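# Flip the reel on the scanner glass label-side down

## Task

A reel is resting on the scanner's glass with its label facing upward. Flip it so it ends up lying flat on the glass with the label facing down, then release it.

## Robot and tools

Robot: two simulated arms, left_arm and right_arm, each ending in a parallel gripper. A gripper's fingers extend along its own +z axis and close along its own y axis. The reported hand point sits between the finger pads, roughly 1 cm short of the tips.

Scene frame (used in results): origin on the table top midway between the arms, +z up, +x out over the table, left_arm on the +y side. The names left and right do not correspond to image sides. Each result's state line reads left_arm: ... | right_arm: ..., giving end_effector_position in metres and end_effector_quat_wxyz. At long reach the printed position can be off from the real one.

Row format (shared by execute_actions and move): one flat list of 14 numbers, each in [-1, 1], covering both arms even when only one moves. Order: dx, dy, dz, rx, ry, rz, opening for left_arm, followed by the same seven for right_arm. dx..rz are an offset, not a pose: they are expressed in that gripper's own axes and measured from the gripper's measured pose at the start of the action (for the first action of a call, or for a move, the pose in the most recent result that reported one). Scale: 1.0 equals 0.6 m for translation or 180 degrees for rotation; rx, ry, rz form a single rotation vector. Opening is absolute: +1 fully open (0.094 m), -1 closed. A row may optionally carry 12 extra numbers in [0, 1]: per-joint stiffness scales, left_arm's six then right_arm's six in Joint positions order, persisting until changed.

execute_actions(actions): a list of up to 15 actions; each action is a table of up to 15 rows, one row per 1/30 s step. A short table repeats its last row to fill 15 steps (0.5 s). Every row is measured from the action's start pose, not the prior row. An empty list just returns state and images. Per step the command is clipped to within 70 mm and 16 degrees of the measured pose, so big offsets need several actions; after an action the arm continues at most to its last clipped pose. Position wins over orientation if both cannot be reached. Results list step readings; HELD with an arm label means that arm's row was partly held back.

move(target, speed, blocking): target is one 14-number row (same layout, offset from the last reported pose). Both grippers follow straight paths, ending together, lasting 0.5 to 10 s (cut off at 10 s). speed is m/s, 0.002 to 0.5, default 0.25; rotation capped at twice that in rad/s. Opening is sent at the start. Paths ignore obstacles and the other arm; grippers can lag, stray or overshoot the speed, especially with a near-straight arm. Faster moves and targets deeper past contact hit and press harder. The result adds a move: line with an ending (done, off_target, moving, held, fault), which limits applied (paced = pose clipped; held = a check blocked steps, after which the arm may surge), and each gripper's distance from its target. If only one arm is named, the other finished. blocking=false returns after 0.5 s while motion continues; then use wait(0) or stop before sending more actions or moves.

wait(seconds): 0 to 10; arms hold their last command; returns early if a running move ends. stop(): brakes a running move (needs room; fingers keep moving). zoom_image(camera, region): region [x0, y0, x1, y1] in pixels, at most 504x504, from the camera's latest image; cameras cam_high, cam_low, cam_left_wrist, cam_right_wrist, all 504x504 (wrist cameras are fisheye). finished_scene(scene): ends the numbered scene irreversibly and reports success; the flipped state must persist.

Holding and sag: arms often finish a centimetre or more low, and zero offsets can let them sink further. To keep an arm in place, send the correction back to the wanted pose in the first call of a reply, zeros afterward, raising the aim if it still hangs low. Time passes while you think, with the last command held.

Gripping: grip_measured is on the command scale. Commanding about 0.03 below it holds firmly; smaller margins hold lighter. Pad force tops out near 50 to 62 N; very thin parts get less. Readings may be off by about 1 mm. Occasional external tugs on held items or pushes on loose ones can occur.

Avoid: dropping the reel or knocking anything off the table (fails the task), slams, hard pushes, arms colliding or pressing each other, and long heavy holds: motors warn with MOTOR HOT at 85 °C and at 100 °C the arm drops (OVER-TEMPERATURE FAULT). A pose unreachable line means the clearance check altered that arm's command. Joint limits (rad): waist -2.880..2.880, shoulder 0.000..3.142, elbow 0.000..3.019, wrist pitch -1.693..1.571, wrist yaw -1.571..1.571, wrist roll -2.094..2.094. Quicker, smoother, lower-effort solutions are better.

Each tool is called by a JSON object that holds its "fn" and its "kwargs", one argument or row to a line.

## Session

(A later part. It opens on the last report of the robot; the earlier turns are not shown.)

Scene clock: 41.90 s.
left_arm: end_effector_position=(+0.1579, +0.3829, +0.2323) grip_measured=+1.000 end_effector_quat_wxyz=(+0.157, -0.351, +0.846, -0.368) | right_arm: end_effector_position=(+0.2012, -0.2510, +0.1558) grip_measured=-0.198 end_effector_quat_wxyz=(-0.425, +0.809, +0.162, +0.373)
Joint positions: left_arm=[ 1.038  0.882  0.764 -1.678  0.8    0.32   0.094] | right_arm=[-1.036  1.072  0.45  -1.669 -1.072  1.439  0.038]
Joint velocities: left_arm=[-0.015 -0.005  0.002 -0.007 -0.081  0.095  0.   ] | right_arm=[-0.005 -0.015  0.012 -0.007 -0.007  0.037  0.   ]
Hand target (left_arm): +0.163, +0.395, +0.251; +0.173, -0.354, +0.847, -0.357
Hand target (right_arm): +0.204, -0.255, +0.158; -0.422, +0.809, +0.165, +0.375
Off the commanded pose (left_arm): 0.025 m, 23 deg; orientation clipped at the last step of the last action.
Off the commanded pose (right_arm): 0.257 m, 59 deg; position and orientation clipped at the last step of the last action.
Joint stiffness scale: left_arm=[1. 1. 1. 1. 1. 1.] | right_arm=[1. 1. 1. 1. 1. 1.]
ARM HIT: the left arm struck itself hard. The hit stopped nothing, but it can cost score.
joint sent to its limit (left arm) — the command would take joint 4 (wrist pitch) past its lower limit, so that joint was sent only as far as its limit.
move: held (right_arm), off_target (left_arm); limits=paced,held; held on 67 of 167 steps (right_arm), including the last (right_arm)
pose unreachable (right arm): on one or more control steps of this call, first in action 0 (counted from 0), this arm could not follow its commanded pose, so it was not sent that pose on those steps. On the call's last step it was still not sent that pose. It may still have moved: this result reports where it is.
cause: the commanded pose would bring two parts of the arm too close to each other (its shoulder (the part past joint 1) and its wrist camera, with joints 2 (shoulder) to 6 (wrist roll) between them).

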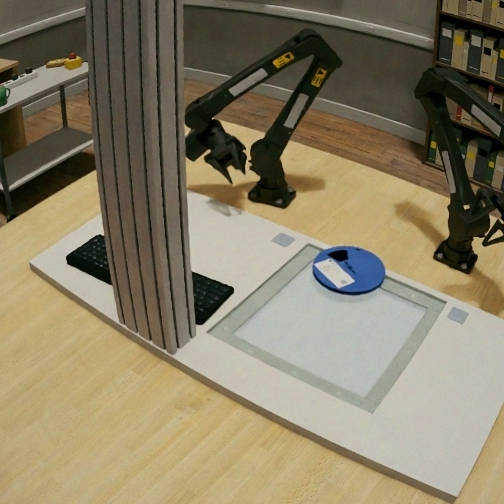

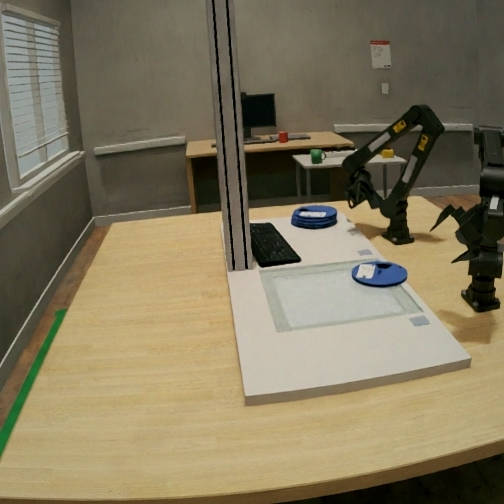

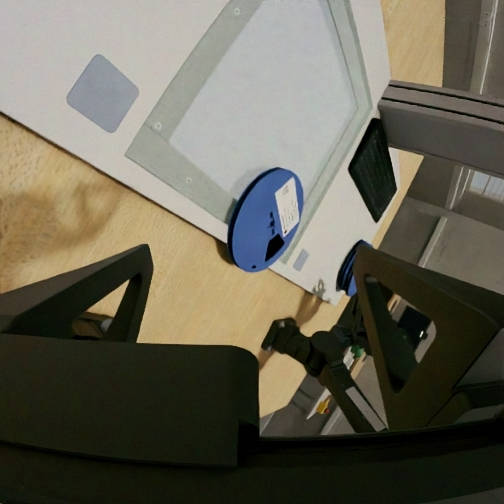

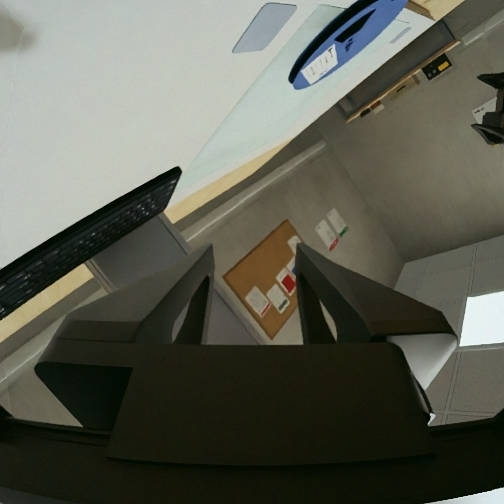

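{"fn": "move", "kwargs": {
  "target": [0,0,0,0,0,0,1,0.22,-0.19,0.29,0.175,-0.417,-0.573,-0.2]
}}

Scene clock: 48.30 s.
left_arm: end_effector_position=(+0.1579, +0.3829, +0.2323) grip_measured=+1.000 end_effector_quat_wxyz=(+0.157, -0.351, +0.846, -0.368) | right_arm: end_effector_position=(+0.2977, -0.0622, +0.2443) grip_measured=-0.198 end_effector_quat_wxyz=(-0.013, +0.335, +0.942, +0.003)
Joint positions: left_arm=[ 1.038  0.882  0.764 -1.678  0.8    0.32   0.094] | right_arm=[ 0.449  1.254  1.198 -1.525 -0.025  1.298  0.038]
Joint velocities: left_arm=[ 0.005  0.005  0.027  0.002 -0.066 -0.007  0.   ] | right_arm=[ 0.005 -0.005 -0.007  0.002 -0.007  0.007  0.001]
Hand target (left_arm): +0.158, +0.383, +0.232; +0.157, -0.351, +0.846, -0.368
Hand target (right_arm): +0.306, -0.053, +0.263; +0.001, +0.321, +0.947, +0.019
Off the commanded pose (left_arm): 0.000 m, 0 deg.
Off the commanded pose (right_arm): 0.017 m, 2 deg.
Joint stiffness scale: left_arm=[1. 1. 1. 1. 1. 1.] | right_arm=[1. 1. 1. 1. 1. 1.]
move: off_target (right_arm)

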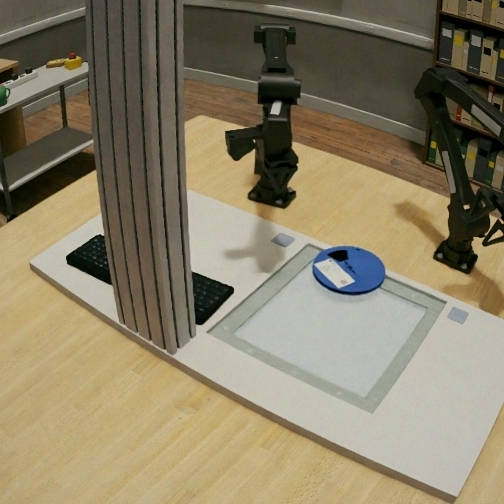

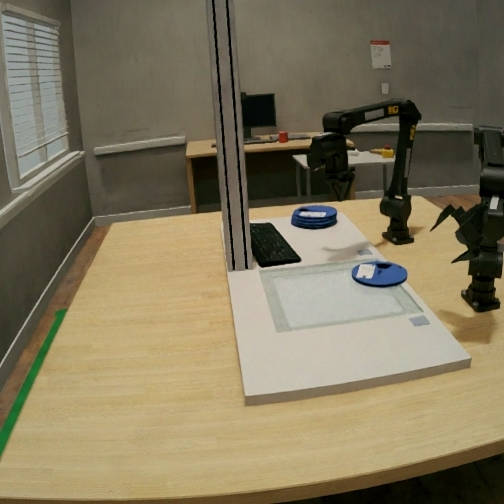

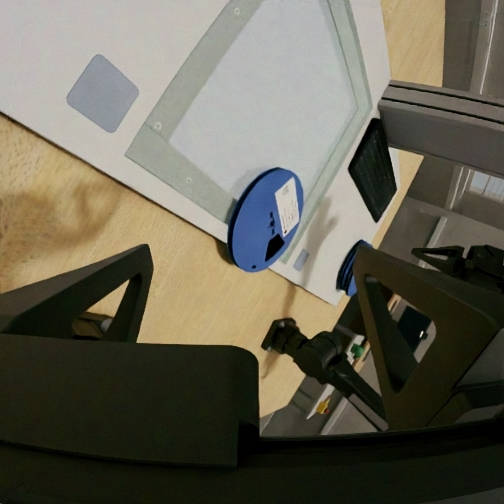

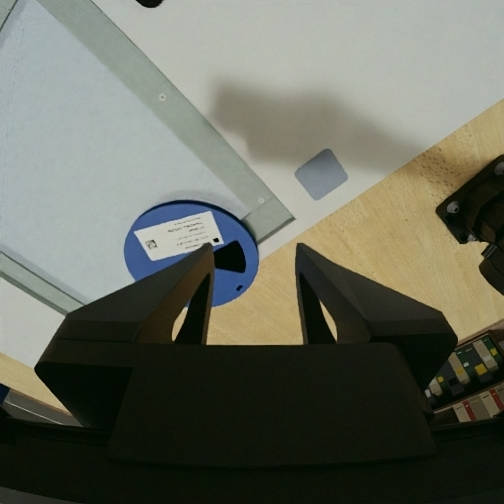

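{"fn": "move", "kwargs": {
  "target": [0,0,0,0,0,0,1,0.31,-0.075,0.30,-0.44,0,0,-0.2],
  "speed": 0.2
}}

Scene clock: 52.53 s.
left_arm: end_effector_position=(+0.1579, +0.3829, +0.2323) grip_measured=+1.000 end_effector_quat_wxyz=(+0.157, -0.351, +0.846, -0.368) | right_arm: end_effector_position=(+0.1315, +0.0055, +0.0834) grip_measured=-0.198 end_effector_quat_wxyz=(+0.182, +0.279, +0.772, +0.542)
Joint positions: left_arm=[ 1.038  0.882  0.764 -1.678  0.8    0.32   0.094] | right_arm=[1.306 0.879 0.006 0.459 0.533 1.814 0.038]
Joint velocities: left_arm=[-0.015 -0.005  0.002 -0.017  0.007 -0.022  0.   ] | right_arm=[-0.015 -0.005 -0.012  0.002 -0.11   0.037 -0.001]
Hand target (left_arm): +0.158, +0.383, +0.232; +0.157, -0.351, +0.846, -0.368
Hand target (right_arm): +0.134, +0.006, +0.086; +0.184, +0.282, +0.769, +0.543
Off the commanded pose (left_arm): 0.000 m, 0 deg.
Off the commanded pose (right_arm): 0.024 m, 9 deg.
Joint stiffness scale: left_arm=[1. 1. 1. 1. 1. 1.] | right_arm=[1. 1. 1. 1. 1. 1.]
move: held (right_arm); limits=held; held on 14 of 113 steps (right_arm), including the last (right_arm)
pose unreachable (right arm): on one or more control steps of this call, first in action 0 (counted from 0), this arm could not follow its commanded pose, so it was not sent that pose on those steps. On the call's last step it was still not sent that pose. It may still have moved: this result reports where it is.
cause: the commanded pose would bring two parts of the arm too close to each other (its shoulder (the part past joint 1) and its forearm (the part past joint 3), with joints 2 (shoulder) and 3 (elbow) between them).

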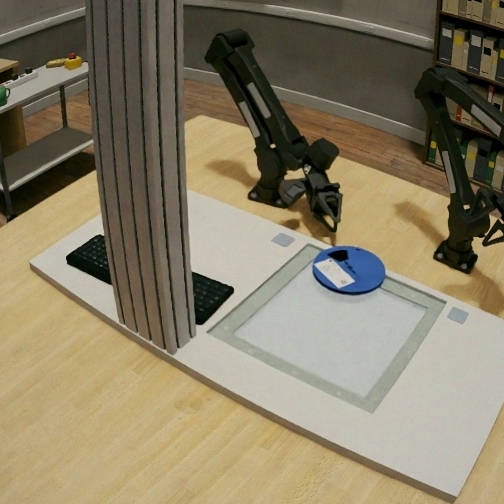

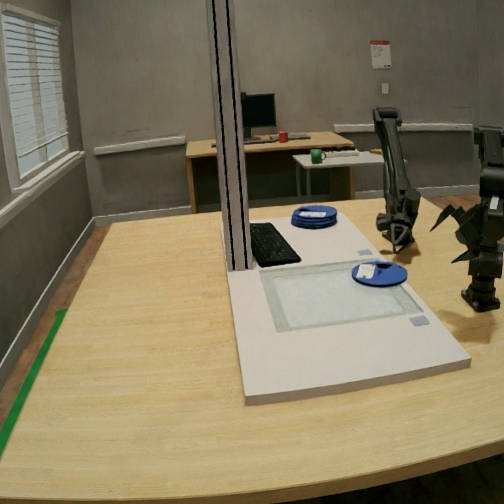

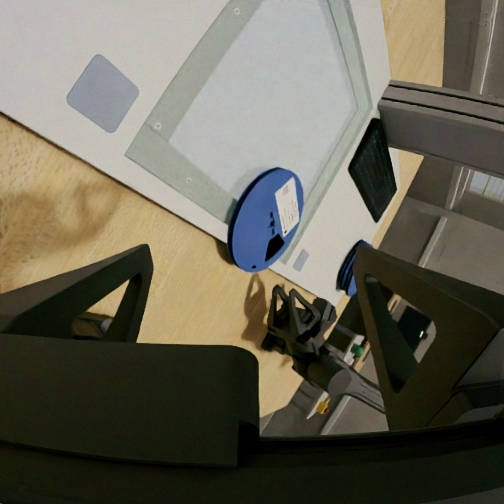

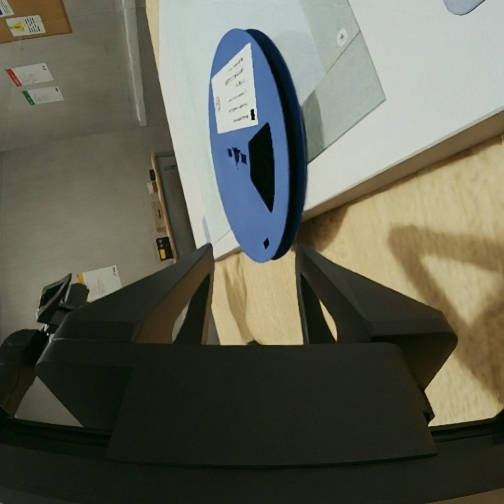

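{"fn": "move", "kwargs": {
  "target": [0,0,0,0,0,0,1,0.093,-0.027,0.078,0,-0.19,0.07,-0.2],
  "speed": 0.1
}}

Scene clock: 57.20 s.
left_arm: end_effector_position=(+0.1579, +0.3829, +0.2323) grip_measured=+1.000 end_effector_quat_wxyz=(+0.157, -0.351, +0.846, -0.368) | right_arm: end_effector_position=(+0.1171, +0.0613, +0.0488) grip_measured=-0.198 end_effector_quat_wxyz=(+0.368, +0.388, +0.650, +0.539)
Joint positions: left_arm=[ 1.038  0.882  0.764 -1.678  0.8    0.32   0.094] | right_arm=[1.613 1.728 0.293 0.844 1.303 2.083 0.038]
Joint velocities: left_arm=[-0.015  0.005  0.002  0.007 -0.066 -0.022  0.   ] | right_arm=[ 0.005  0.015 -0.012  0.037 -0.022 -0.081  0.002]
Hand target (left_arm): +0.158, +0.383, +0.232; +0.157, -0.351, +0.846, -0.368
Hand target (right_arm): +0.111, +0.070, +0.051; +0.356, +0.396, +0.643, +0.551
Off the commanded pose (left_arm): 0.000 m, 0 deg.
Off the commanded pose (right_arm): 0.012 m, 17 deg; orientation clipped at the last step of the last action.
Joint stiffness scale: left_arm=[1. 1. 1. 1. 1. 1.] | right_arm=[1. 1. 1. 1. 1. 1.]
joint sent to its limit (right arm) — the command would take joint 6 (wrist roll) past its upper limit, so that joint was sent only as far as its limit.
move: off_target (right_arm); limits=paced

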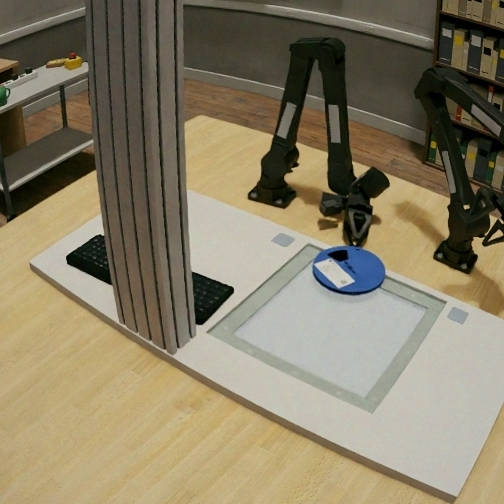

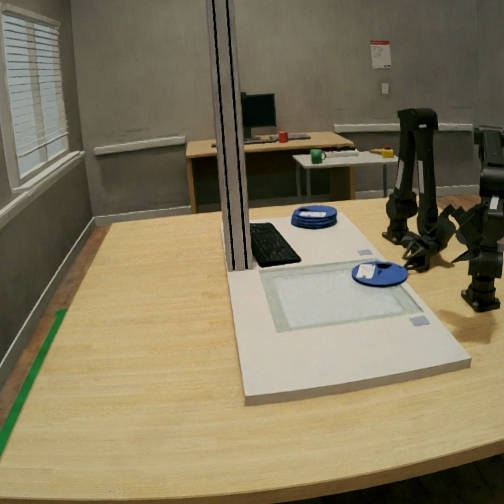

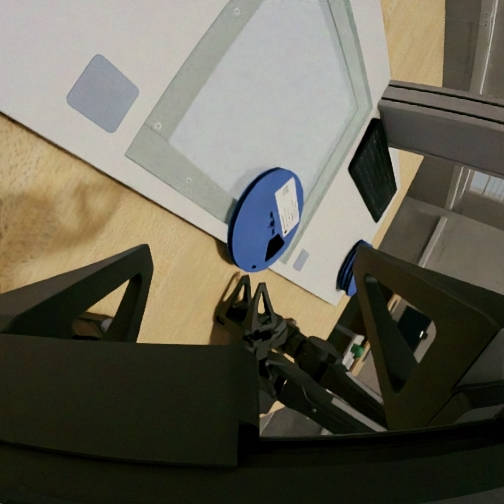

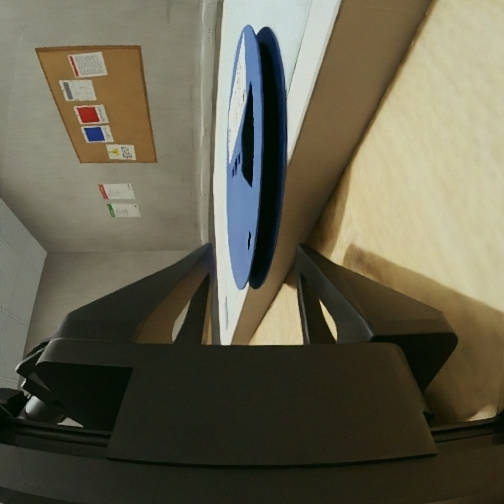

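Good pose. Advance.

{"fn": "move", "kwargs": {
  "target": [0,0,0,0,0,0,1,-0.02,0,0.095,0,0,0,-0.2],
  "speed": 0.05
}}

Scene clock: 59.50 s.
left_arm: end_effector_position=(+0.1579, +0.3829, +0.2323) grip_measured=+1.000 end_effector_quat_wxyz=(+0.157, -0.351, +0.846, -0.368) | right_arm: end_effector_position=(+0.1464, +0.0823, +0.0464) grip_measured=-0.198 end_effector_quat_wxyz=(+0.333, +0.378, +0.657, +0.561)
Joint positions: left_arm=[ 1.038  0.882  0.764 -1.678  0.8    0.32   0.094] | right_arm=[1.474 1.834 0.288 1.209 1.105 1.861 0.038]
Joint velocities: left_arm=[-0.005 -0.005 -0.007 -0.002 -0.007 -0.051  0.   ] | right_arm=[-0.005  0.005  0.002  0.022 -0.037  0.007 -0.   ]
Hand target (left_arm): +0.158, +0.383, +0.232; +0.157, -0.351, +0.846, -0.368
Hand target (right_arm): +0.171, +0.073, +0.043; +0.369, +0.388, +0.650, +0.539
Off the commanded pose (left_arm): 0.000 m, 0 deg.
Off the commanded pose (right_arm): 0.029 m, 5 deg.
Joint stiffness scale: left_arm=[1. 1. 1. 1. 1. 1.] | right_arm=[1. 1. 1. 1. 1. 1.]
move: off_target (right_arm)

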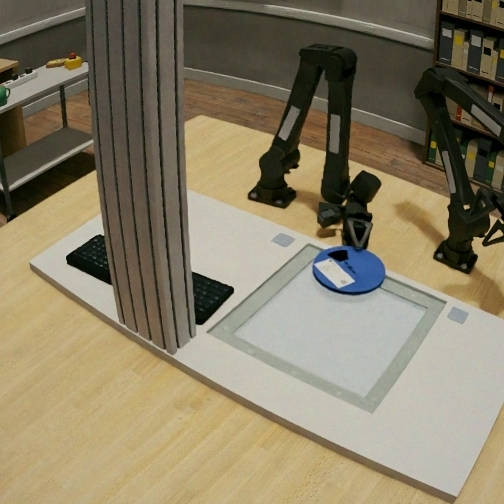

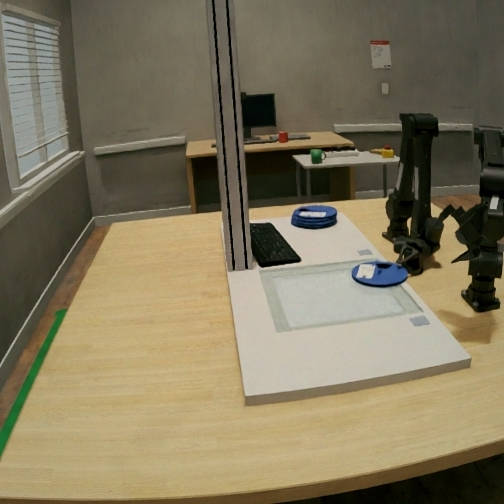

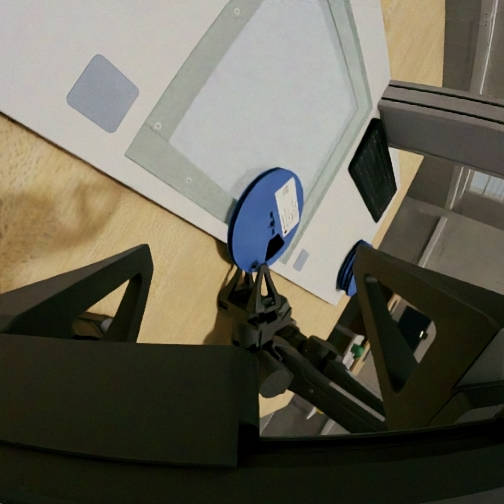

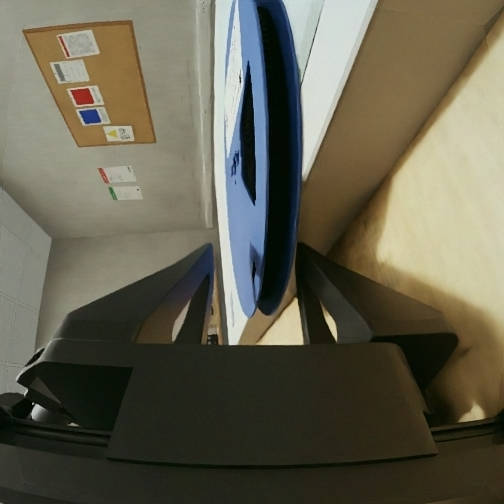

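{"fn": "move", "kwargs": {
  "target": [0,0,0,0,0,0,1,-0.04,-0.005,0.05,0.07,0,0,0],
  "speed": 0.05
}}

Scene clock: 62.53 s.
left_arm: end_effector_position=(+0.1579, +0.3829, +0.2323) grip_measured=+1.000 end_effector_quat_wxyz=(+0.157, -0.351, +0.846, -0.368) | right_arm: end_effector_position=(+0.1521, +0.0877, +0.0390) grip_measured=-0.002 end_effector_quat_wxyz=(+0.256, +0.382, +0.733, +0.502)
Joint positions: left_arm=[ 1.038  0.882  0.764 -1.678  0.8    0.32   0.094] | right_arm=[1.386 1.575 0.29  0.702 0.846 2.038 0.047]
Joint velocities: left_arm=[-0.005 -0.005 -0.002  0.012 -0.095 -0.037  0.   ] | right_arm=[-0.015 -0.015  0.002 -0.027 -0.037  0.037 -0.001]
Hand target (left_arm): +0.158, +0.383, +0.232; +0.157, -0.351, +0.846, -0.368
Hand target (right_arm): +0.181, +0.075, +0.040; +0.291, +0.411, +0.714, +0.486
Off the commanded pose (left_arm): 0.000 m, 0 deg.
Off the commanded pose (right_arm): 0.034 m, 6 deg.
Joint stiffness scale: left_arm=[1. 1. 1. 1. 1. 1.] | right_arm=[1. 1. 1. 1. 1. 1.]
move: off_target (right_arm)

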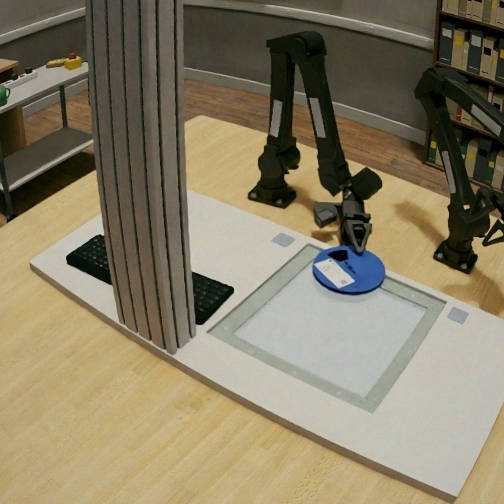

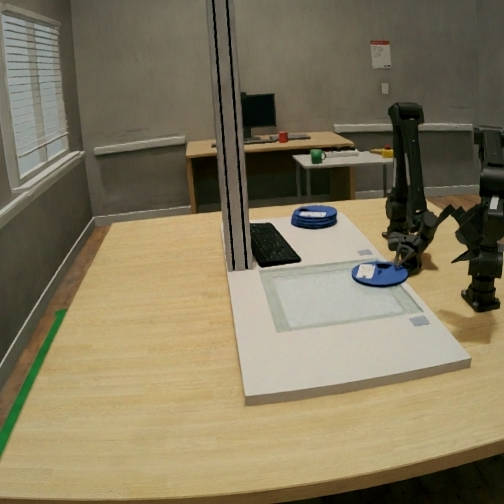

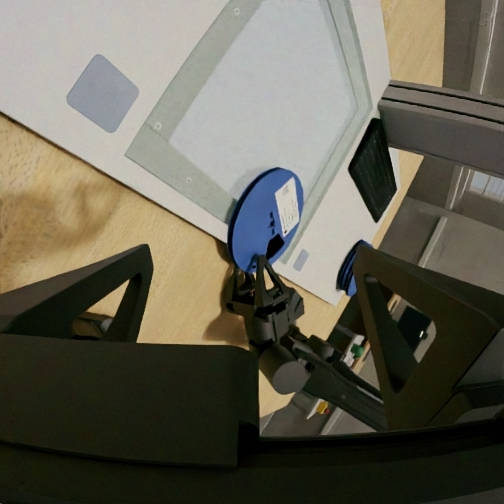

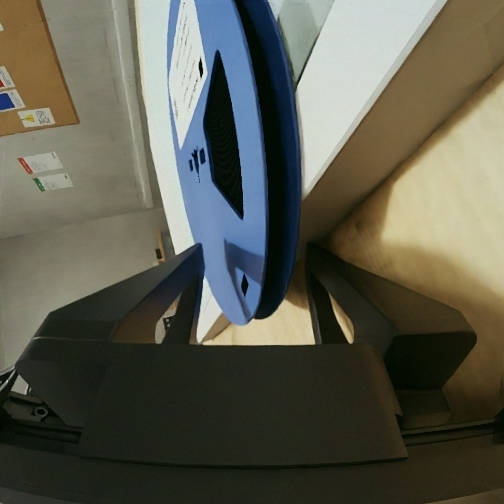

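{"fn": "move", "kwargs": {
  "target": [0,0,0,0,0,0,1,0,0.01,0,-0.05,0,0,-0.8],
  "speed": 0.05
}}

{"fn": "move", "kwargs": {
  "target": [0,0,0,0,0,0,1,0,0.3,0.12,-0.06,0,0,-0.8],
  "speed": 0.1
}}

Scene clock: 65.17 s.
left_arm: end_effector_position=(+0.1579, +0.3829, +0.2323) grip_measured=+1.000 end_effector_quat_wxyz=(+0.157, -0.351, +0.846, -0.368) | right_arm: end_effector_position=(+0.1534, +0.0962, +0.0569) grip_measured=-0.734 end_effector_quat_wxyz=(+0.274, +0.370, +0.677, +0.574)
Joint positions: left_arm=[ 1.038  0.882  0.764 -1.678  0.8    0.32   0.094] | right_arm=[1.405 1.735 0.275 1.139 0.921 1.885 0.013]
Joint velocities: left_arm=[-0.015 -0.005 -0.012  0.007 -0.007 -0.022  0.   ] | right_arm=[-0.005 -0.015 -0.007  0.012 -0.022  0.037 -0.001]
Hand target (left_arm): +0.158, +0.383, +0.232; +0.157, -0.351, +0.846, -0.368
Hand target (right_arm): +0.154, +0.088, +0.045; +0.285, +0.361, +0.691, +0.558
Off the commanded pose (left_arm): 0.000 m, 0 deg.
Off the commanded pose (right_arm): 0.014 m, 3 deg.
Joint stiffness scale: left_arm=[1. 1. 1. 1. 1. 1.] | right_arm=[1. 1. 1. 1. 1. 1.]
move: off_target (right_arm)

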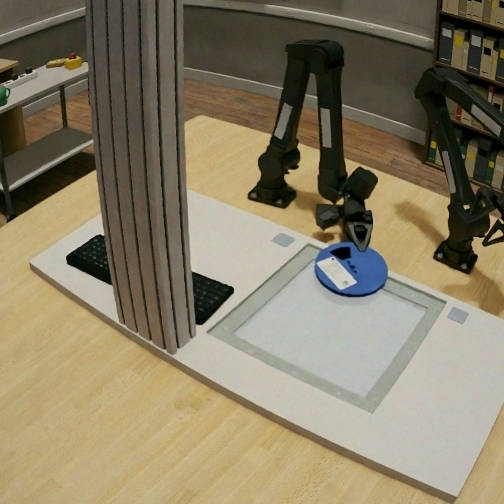

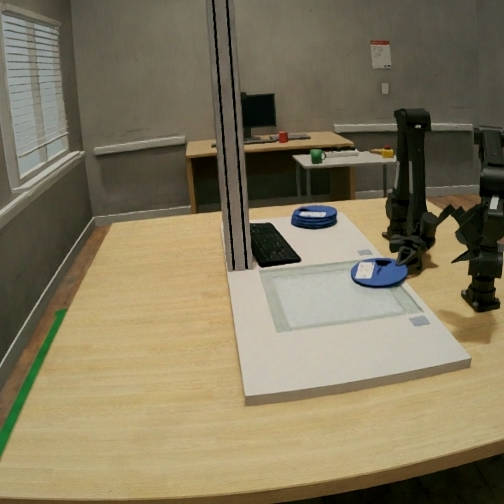

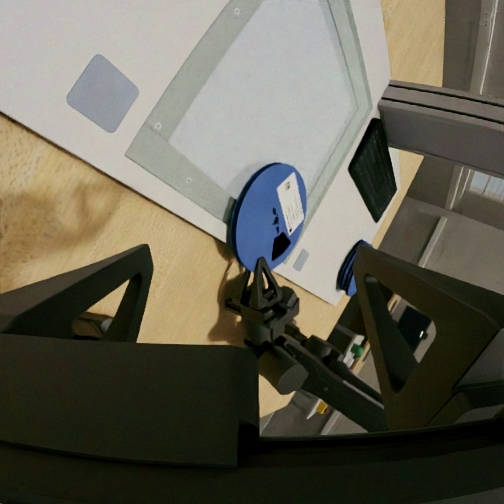

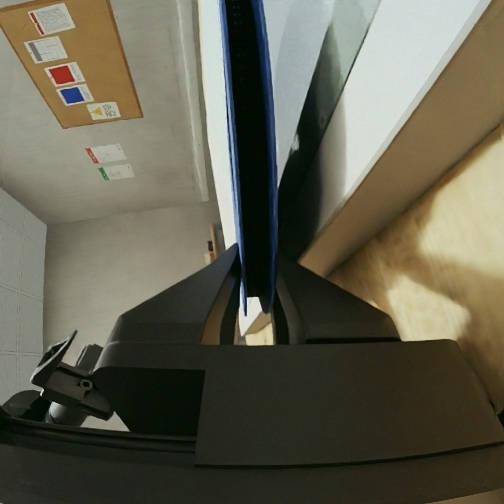

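Scene clock: 67.50 s.
left_arm: end_effector_position=(+0.1579, +0.3829, +0.2323) grip_measured=+1.000 end_effector_quat_wxyz=(+0.157, -0.351, +0.846, -0.368) | right_arm: end_effector_position=(+0.2351, +0.1410, +0.1919) grip_measured=-0.770 end_effector_quat_wxyz=(+0.305, +0.340, +0.639, +0.618)
Joint positions: left_arm=[ 1.038  0.882  0.764 -1.678  0.8    0.32   0.094] | right_arm=[1.153 1.388 0.441 0.884 0.697 1.642 0.011]
Joint velocities: left_arm=[ 0.005 -0.005 -0.012 -0.007  0.007 -0.022  0.   ] | right_arm=[ 0.015  0.005 -0.007 -0.027 -0.081 -0.022  0.   ]
Hand target (left_arm): +0.158, +0.383, +0.232; +0.157, -0.351, +0.846, -0.368
Hand target (right_arm): +0.243, +0.151, +0.219; +0.309, +0.340, +0.620, +0.636
Off the commanded pose (left_arm): 0.000 m, 0 deg.
Off the commanded pose (right_arm): 0.030 m, 3 deg.
Joint stiffness scale: left_arm=[1. 1. 1. 1. 1. 1.] | right_arm=[1. 1. 1. 1. 1. 1.]
move: off_target (right_arm)

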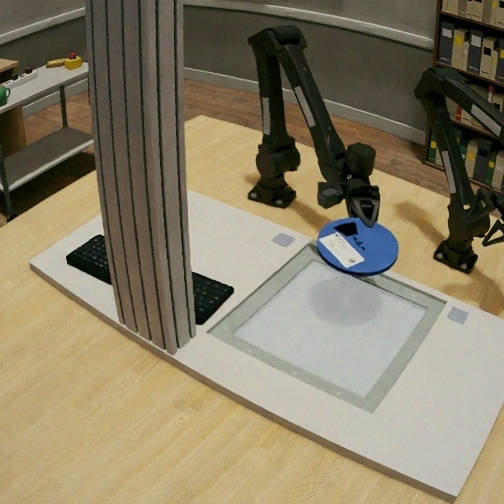

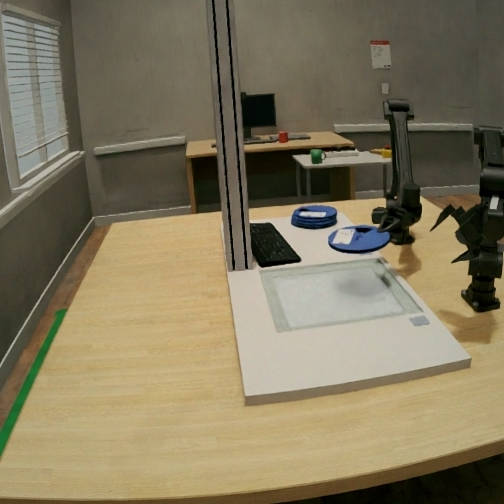

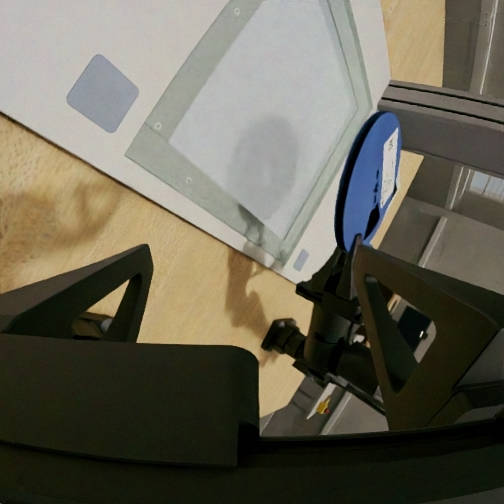

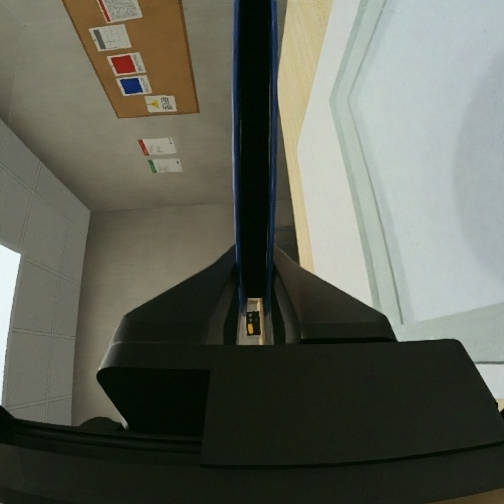

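Held. Move out over the glass (-x_g, +z_g), and roll.

{"fn": "move", "kwargs": {
  "target": [0,0,0,0,0,0,1,-0.15,0.05,0.1,0,0,-0.5,-0.82]
}}

{"fn": "move", "kwargs": {
  "target": [0,0,0,0,0,0,1,0,0,0,0,0,-0.5,-0.82]
}}

Scene clock: 72.70 s.
left_arm: end_effector_position=(+0.1579, +0.3829, +0.2323) grip_measured=+1.000 end_effector_quat_wxyz=(+0.157, -0.351, +0.846, -0.368) | right_arm: end_effector_position=(+0.3254, +0.0950, +0.1841) grip_measured=-0.771 end_effector_quat_wxyz=(+0.632, -0.224, +0.711, +0.210)
Joint positions: left_arm=[ 1.038  0.882  0.764 -1.678  0.8    0.32   0.094] | right_arm=[0.826 1.349 0.435 0.793 0.365 0.058 0.011]
Joint velocities: left_arm=[ 0.005 -0.015 -0.002  0.007  0.037  0.037  0.   ] | right_arm=[-0.005 -0.015 -0.002 -0.007 -0.007 -0.037 -0.001]
Hand target (left_arm): +0.158, +0.383, +0.232; +0.157, -0.351, +0.846, -0.368
Hand target (right_arm): +0.336, +0.102, +0.218; +0.656, -0.213, +0.690, +0.219
Off the commanded pose (left_arm): 0.000 m, 0 deg.
Off the commanded pose (right_arm): 0.035 m, 4 deg.
Joint stiffness scale: left_arm=[1. 1. 1. 1. 1. 1.] | right_arm=[1. 1. 1. 1. 1. 1.]
move: off_target (right_arm)

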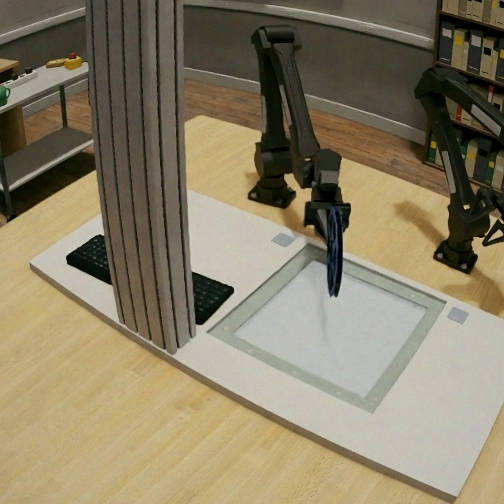

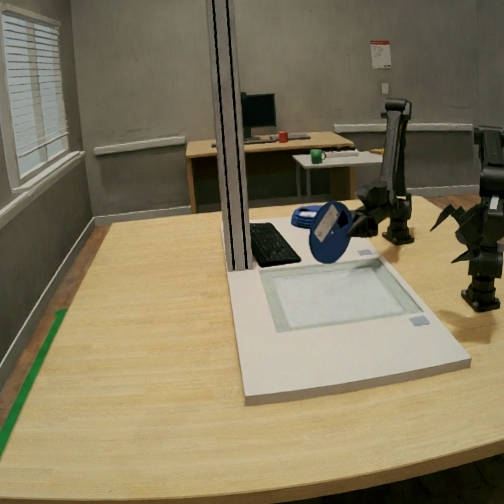

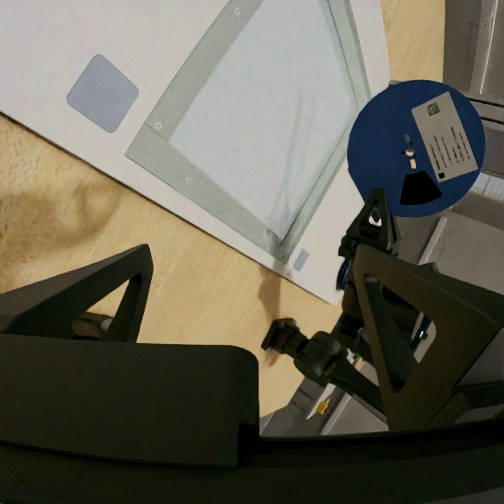

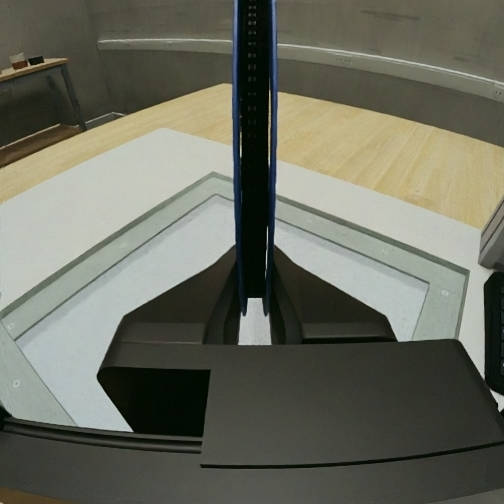

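Scene clock: 76.43 s.
left_arm: end_effector_position=(+0.1579, +0.3829, +0.2323) grip_measured=+1.000 end_effector_quat_wxyz=(+0.157, -0.351, +0.846, -0.368) | right_arm: end_effector_position=(+0.3241, +0.0930, +0.1786) grip_measured=-0.771 end_effector_quat_wxyz=(-0.592, +0.664, -0.350, +0.294)
Joint positions: left_arm=[ 1.038  0.882  0.764 -1.678  0.8    0.32   0.094] | right_arm=[ 0.826  1.35   0.428  0.786  0.365 -1.498  0.011]
Joint velocities: left_arm=[-0.015 -0.015  0.007  0.007  0.037 -0.081  0.   ] | right_arm=[-0.005  0.005 -0.007  0.002  0.007 -0.007  0.   ]
Hand target (left_arm): +0.158, +0.383, +0.232; +0.157, -0.351, +0.846, -0.368
Hand target (right_arm): +0.325, +0.095, +0.184; -0.595, +0.662, -0.344, +0.298
Off the commanded pose (left_arm): 0.000 m, 0 deg.
Off the commanded pose (right_arm): 0.006 m, 1 deg.
Joint stiffness scale: left_arm=[1. 1. 1. 1. 1. 1.] | right_arm=[1. 1. 1. 1. 1. 1.]
move: done

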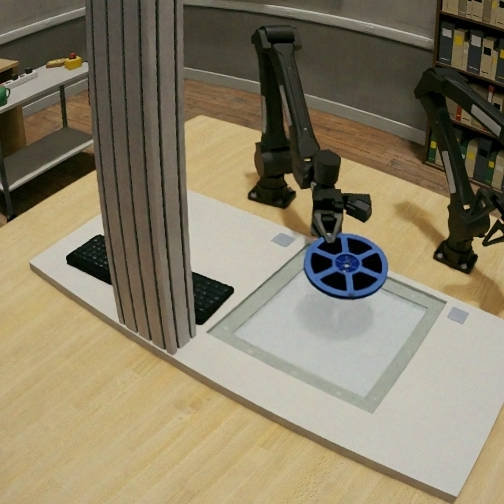

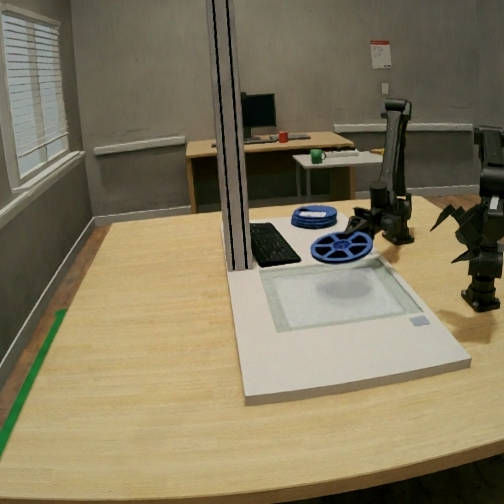

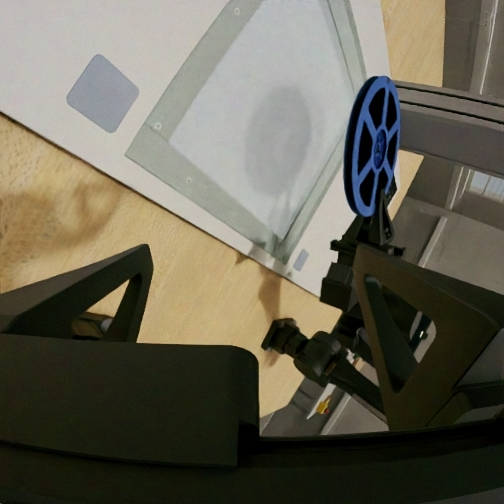

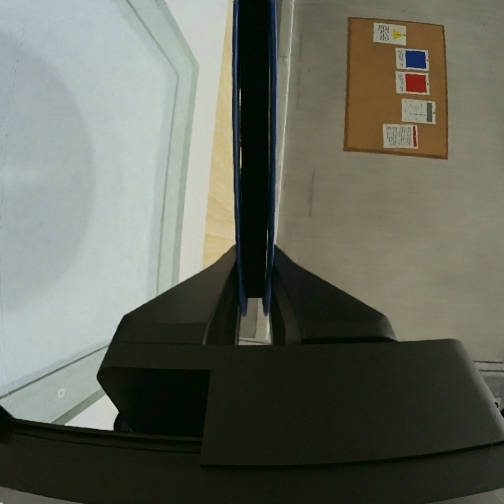

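{"fn": "move", "kwargs": {
  "target": [0,0,0,0,0,0,1,0,0.15,0.08,-0.045,0,0,-0.82],
  "speed": 0.08
}}

Scene clock: 78.50 s.
left_arm: end_effector_position=(+0.1579, +0.3829, +0.2323) grip_measured=+1.000 end_effector_quat_wxyz=(+0.157, -0.351, +0.846, -0.368) | right_arm: end_effector_position=(+0.3435, +0.1125, +0.0857) grip_measured=-0.772 end_effector_quat_wxyz=(-0.544, +0.707, -0.362, +0.271)
Joint positions: left_arm=[ 1.038  0.882  0.764 -1.678  0.8    0.32   0.094] | right_arm=[ 0.8    1.649  0.481  0.888  0.321 -1.47   0.011]
Joint velocities: left_arm=[-0.005 -0.015 -0.012 -0.007  0.007 -0.11   0.   ] | right_arm=[-0.005  0.005 -0.002 -0.007 -0.022  0.081 -0.   ]
Hand target (left_arm): +0.158, +0.383, +0.232; +0.157, -0.351, +0.846, -0.368
Hand target (right_arm): +0.352, +0.115, +0.083; -0.544, +0.704, -0.369, +0.269
Off the commanded pose (left_arm): 0.000 m, 0 deg.
Off the commanded pose (right_arm): 0.010 m, 1 deg.
Joint stiffness scale: left_arm=[1. 1. 1. 1. 1. 1.] | right_arm=[1. 1. 1. 1. 1. 1.]
move: done

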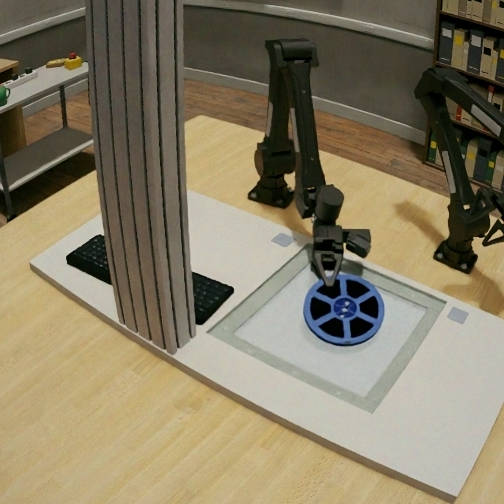

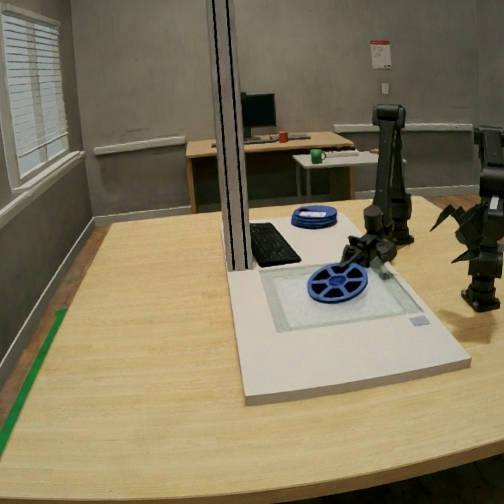

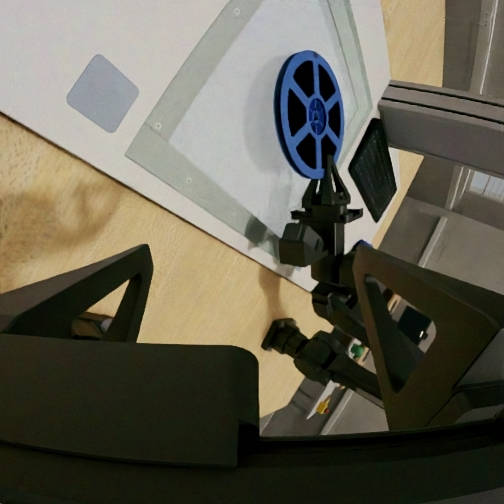

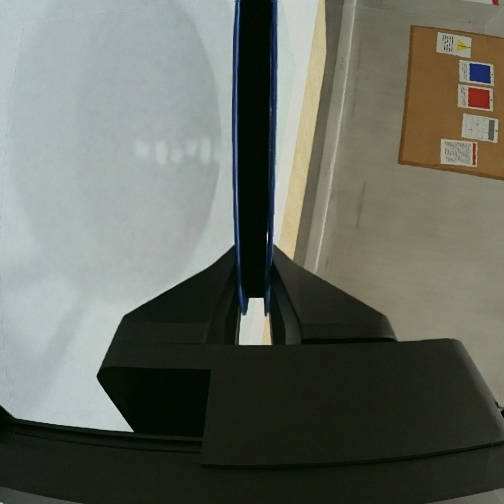

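Open while tilting further, then withdraw.

{"fn": "move", "kwargs": {
  "target": [0,0,0,0,0,0,1,0,0.01,0,-0.06,0,0,-0.2],
  "speed": 0.05
}}

{"fn": "move", "kwargs": {
  "target": [0,0,0,0,0,0,1,0,0.02,-0.12,0,0,0,-0.2],
  "speed": 0.05
}}

Scene clock: 81.47 s.
left_arm: end_effector_position=(+0.1579, +0.3829, +0.2323) grip_measured=+1.000 end_effector_quat_wxyz=(+0.157, -0.351, +0.846, -0.368) | right_arm: end_effector_position=(+0.3316, +0.1026, +0.0632) grip_measured=-0.202 end_effector_quat_wxyz=(-0.458, +0.768, -0.378, +0.239)
Joint positions: left_arm=[ 1.038  0.882  0.764 -1.678  0.8    0.32   0.094] | right_arm=[ 0.8    1.553  0.505  0.539  0.295 -1.434  0.037]
Joint velocities: left_arm=[-0.005 -0.015 -0.002  0.022  0.037 -0.007  0.   ] | right_arm=[-0.005 -0.005  0.002 -0.012 -0.037 -0.007  0.001]
Hand target (left_arm): +0.158, +0.383, +0.232; +0.157, -0.351, +0.846, -0.368
Hand target (right_arm): +0.342, +0.111, +0.080; -0.475, +0.755, -0.386, +0.236
Off the commanded pose (left_arm): 0.000 m, 0 deg.
Off the commanded pose (right_arm): 0.022 m, 3 deg.
Joint stiffness scale: left_arm=[1. 1. 1. 1. 1. 1.] | right_arm=[1. 1. 1. 1. 1. 1.]
move: off_target (right_arm)

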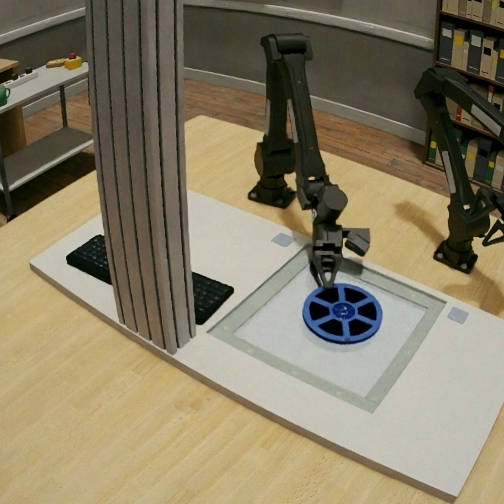

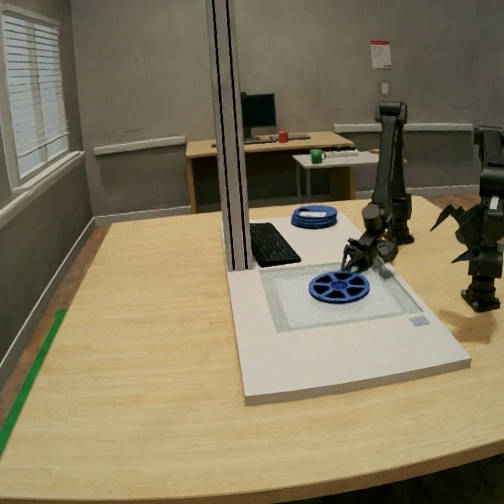

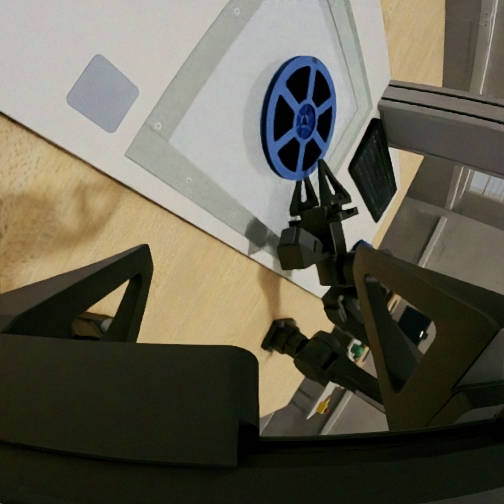

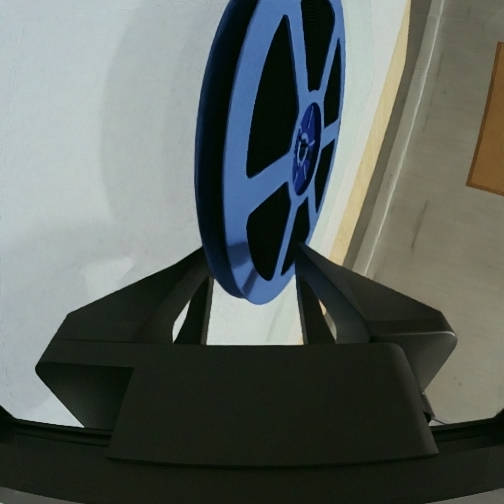

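Scene clock: 83.23 s.
left_arm: end_effector_position=(+0.1579, +0.3829, +0.2323) grip_measured=+1.000 end_effector_quat_wxyz=(+0.157, -0.351, +0.846, -0.368) | right_arm: end_effector_position=(+0.2795, +0.0586, +0.0829) grip_measured=-0.202 end_effector_quat_wxyz=(-0.452, +0.772, -0.375, +0.243)
Joint positions: left_arm=[ 1.038  0.882  0.764 -1.678  0.8    0.32   0.094] | right_arm=[ 0.869  1.312  0.354  0.427  0.359 -1.408  0.037]
Joint velocities: left_arm=[-0.015 -0.015  0.002  0.007 -0.007 -0.007  0.   ] | right_arm=[-0.015  0.005 -0.002 -0.022 -0.037 -0.037 -0.   ]
Hand target (left_arm): +0.158, +0.383, +0.232; +0.157, -0.351, +0.846, -0.368
Hand target (right_arm): +0.276, +0.061, +0.087; -0.458, +0.768, -0.378, +0.238
Off the commanded pose (left_arm): 0.000 m, 0 deg.
Off the commanded pose (right_arm): 0.006 m, 1 deg.
Joint stiffness scale: left_arm=[1. 1. 1. 1. 1. 1.] | right_arm=[1. 1. 1. 1. 1. 1.]
move: done

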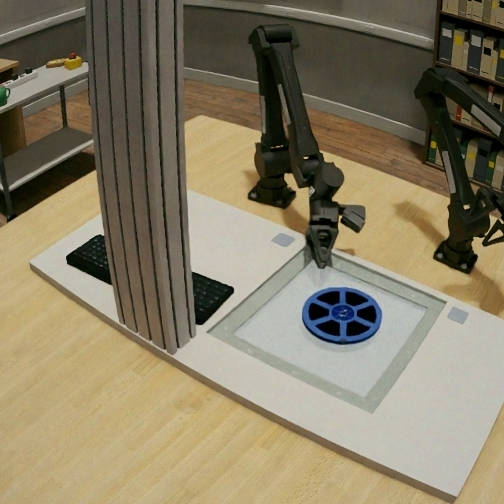

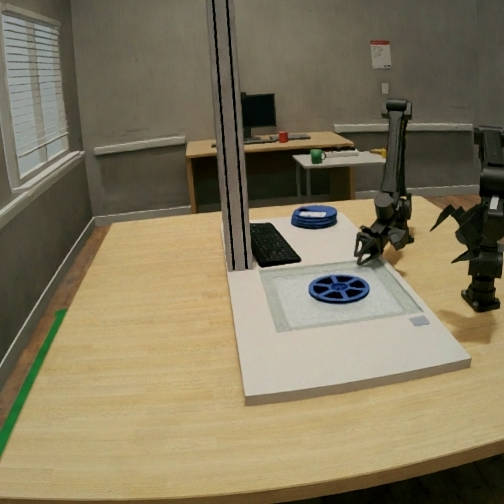

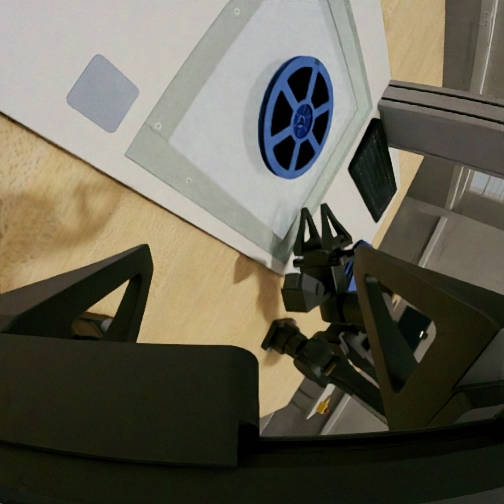

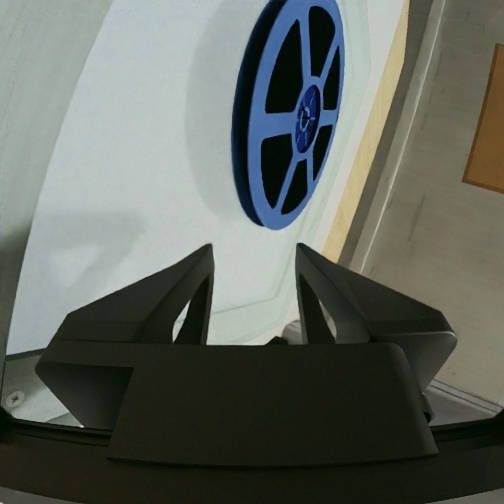

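{"fn": "finished_scene", "kwargs": {
  "scene": 1
}}

The scene is finished: the task was done.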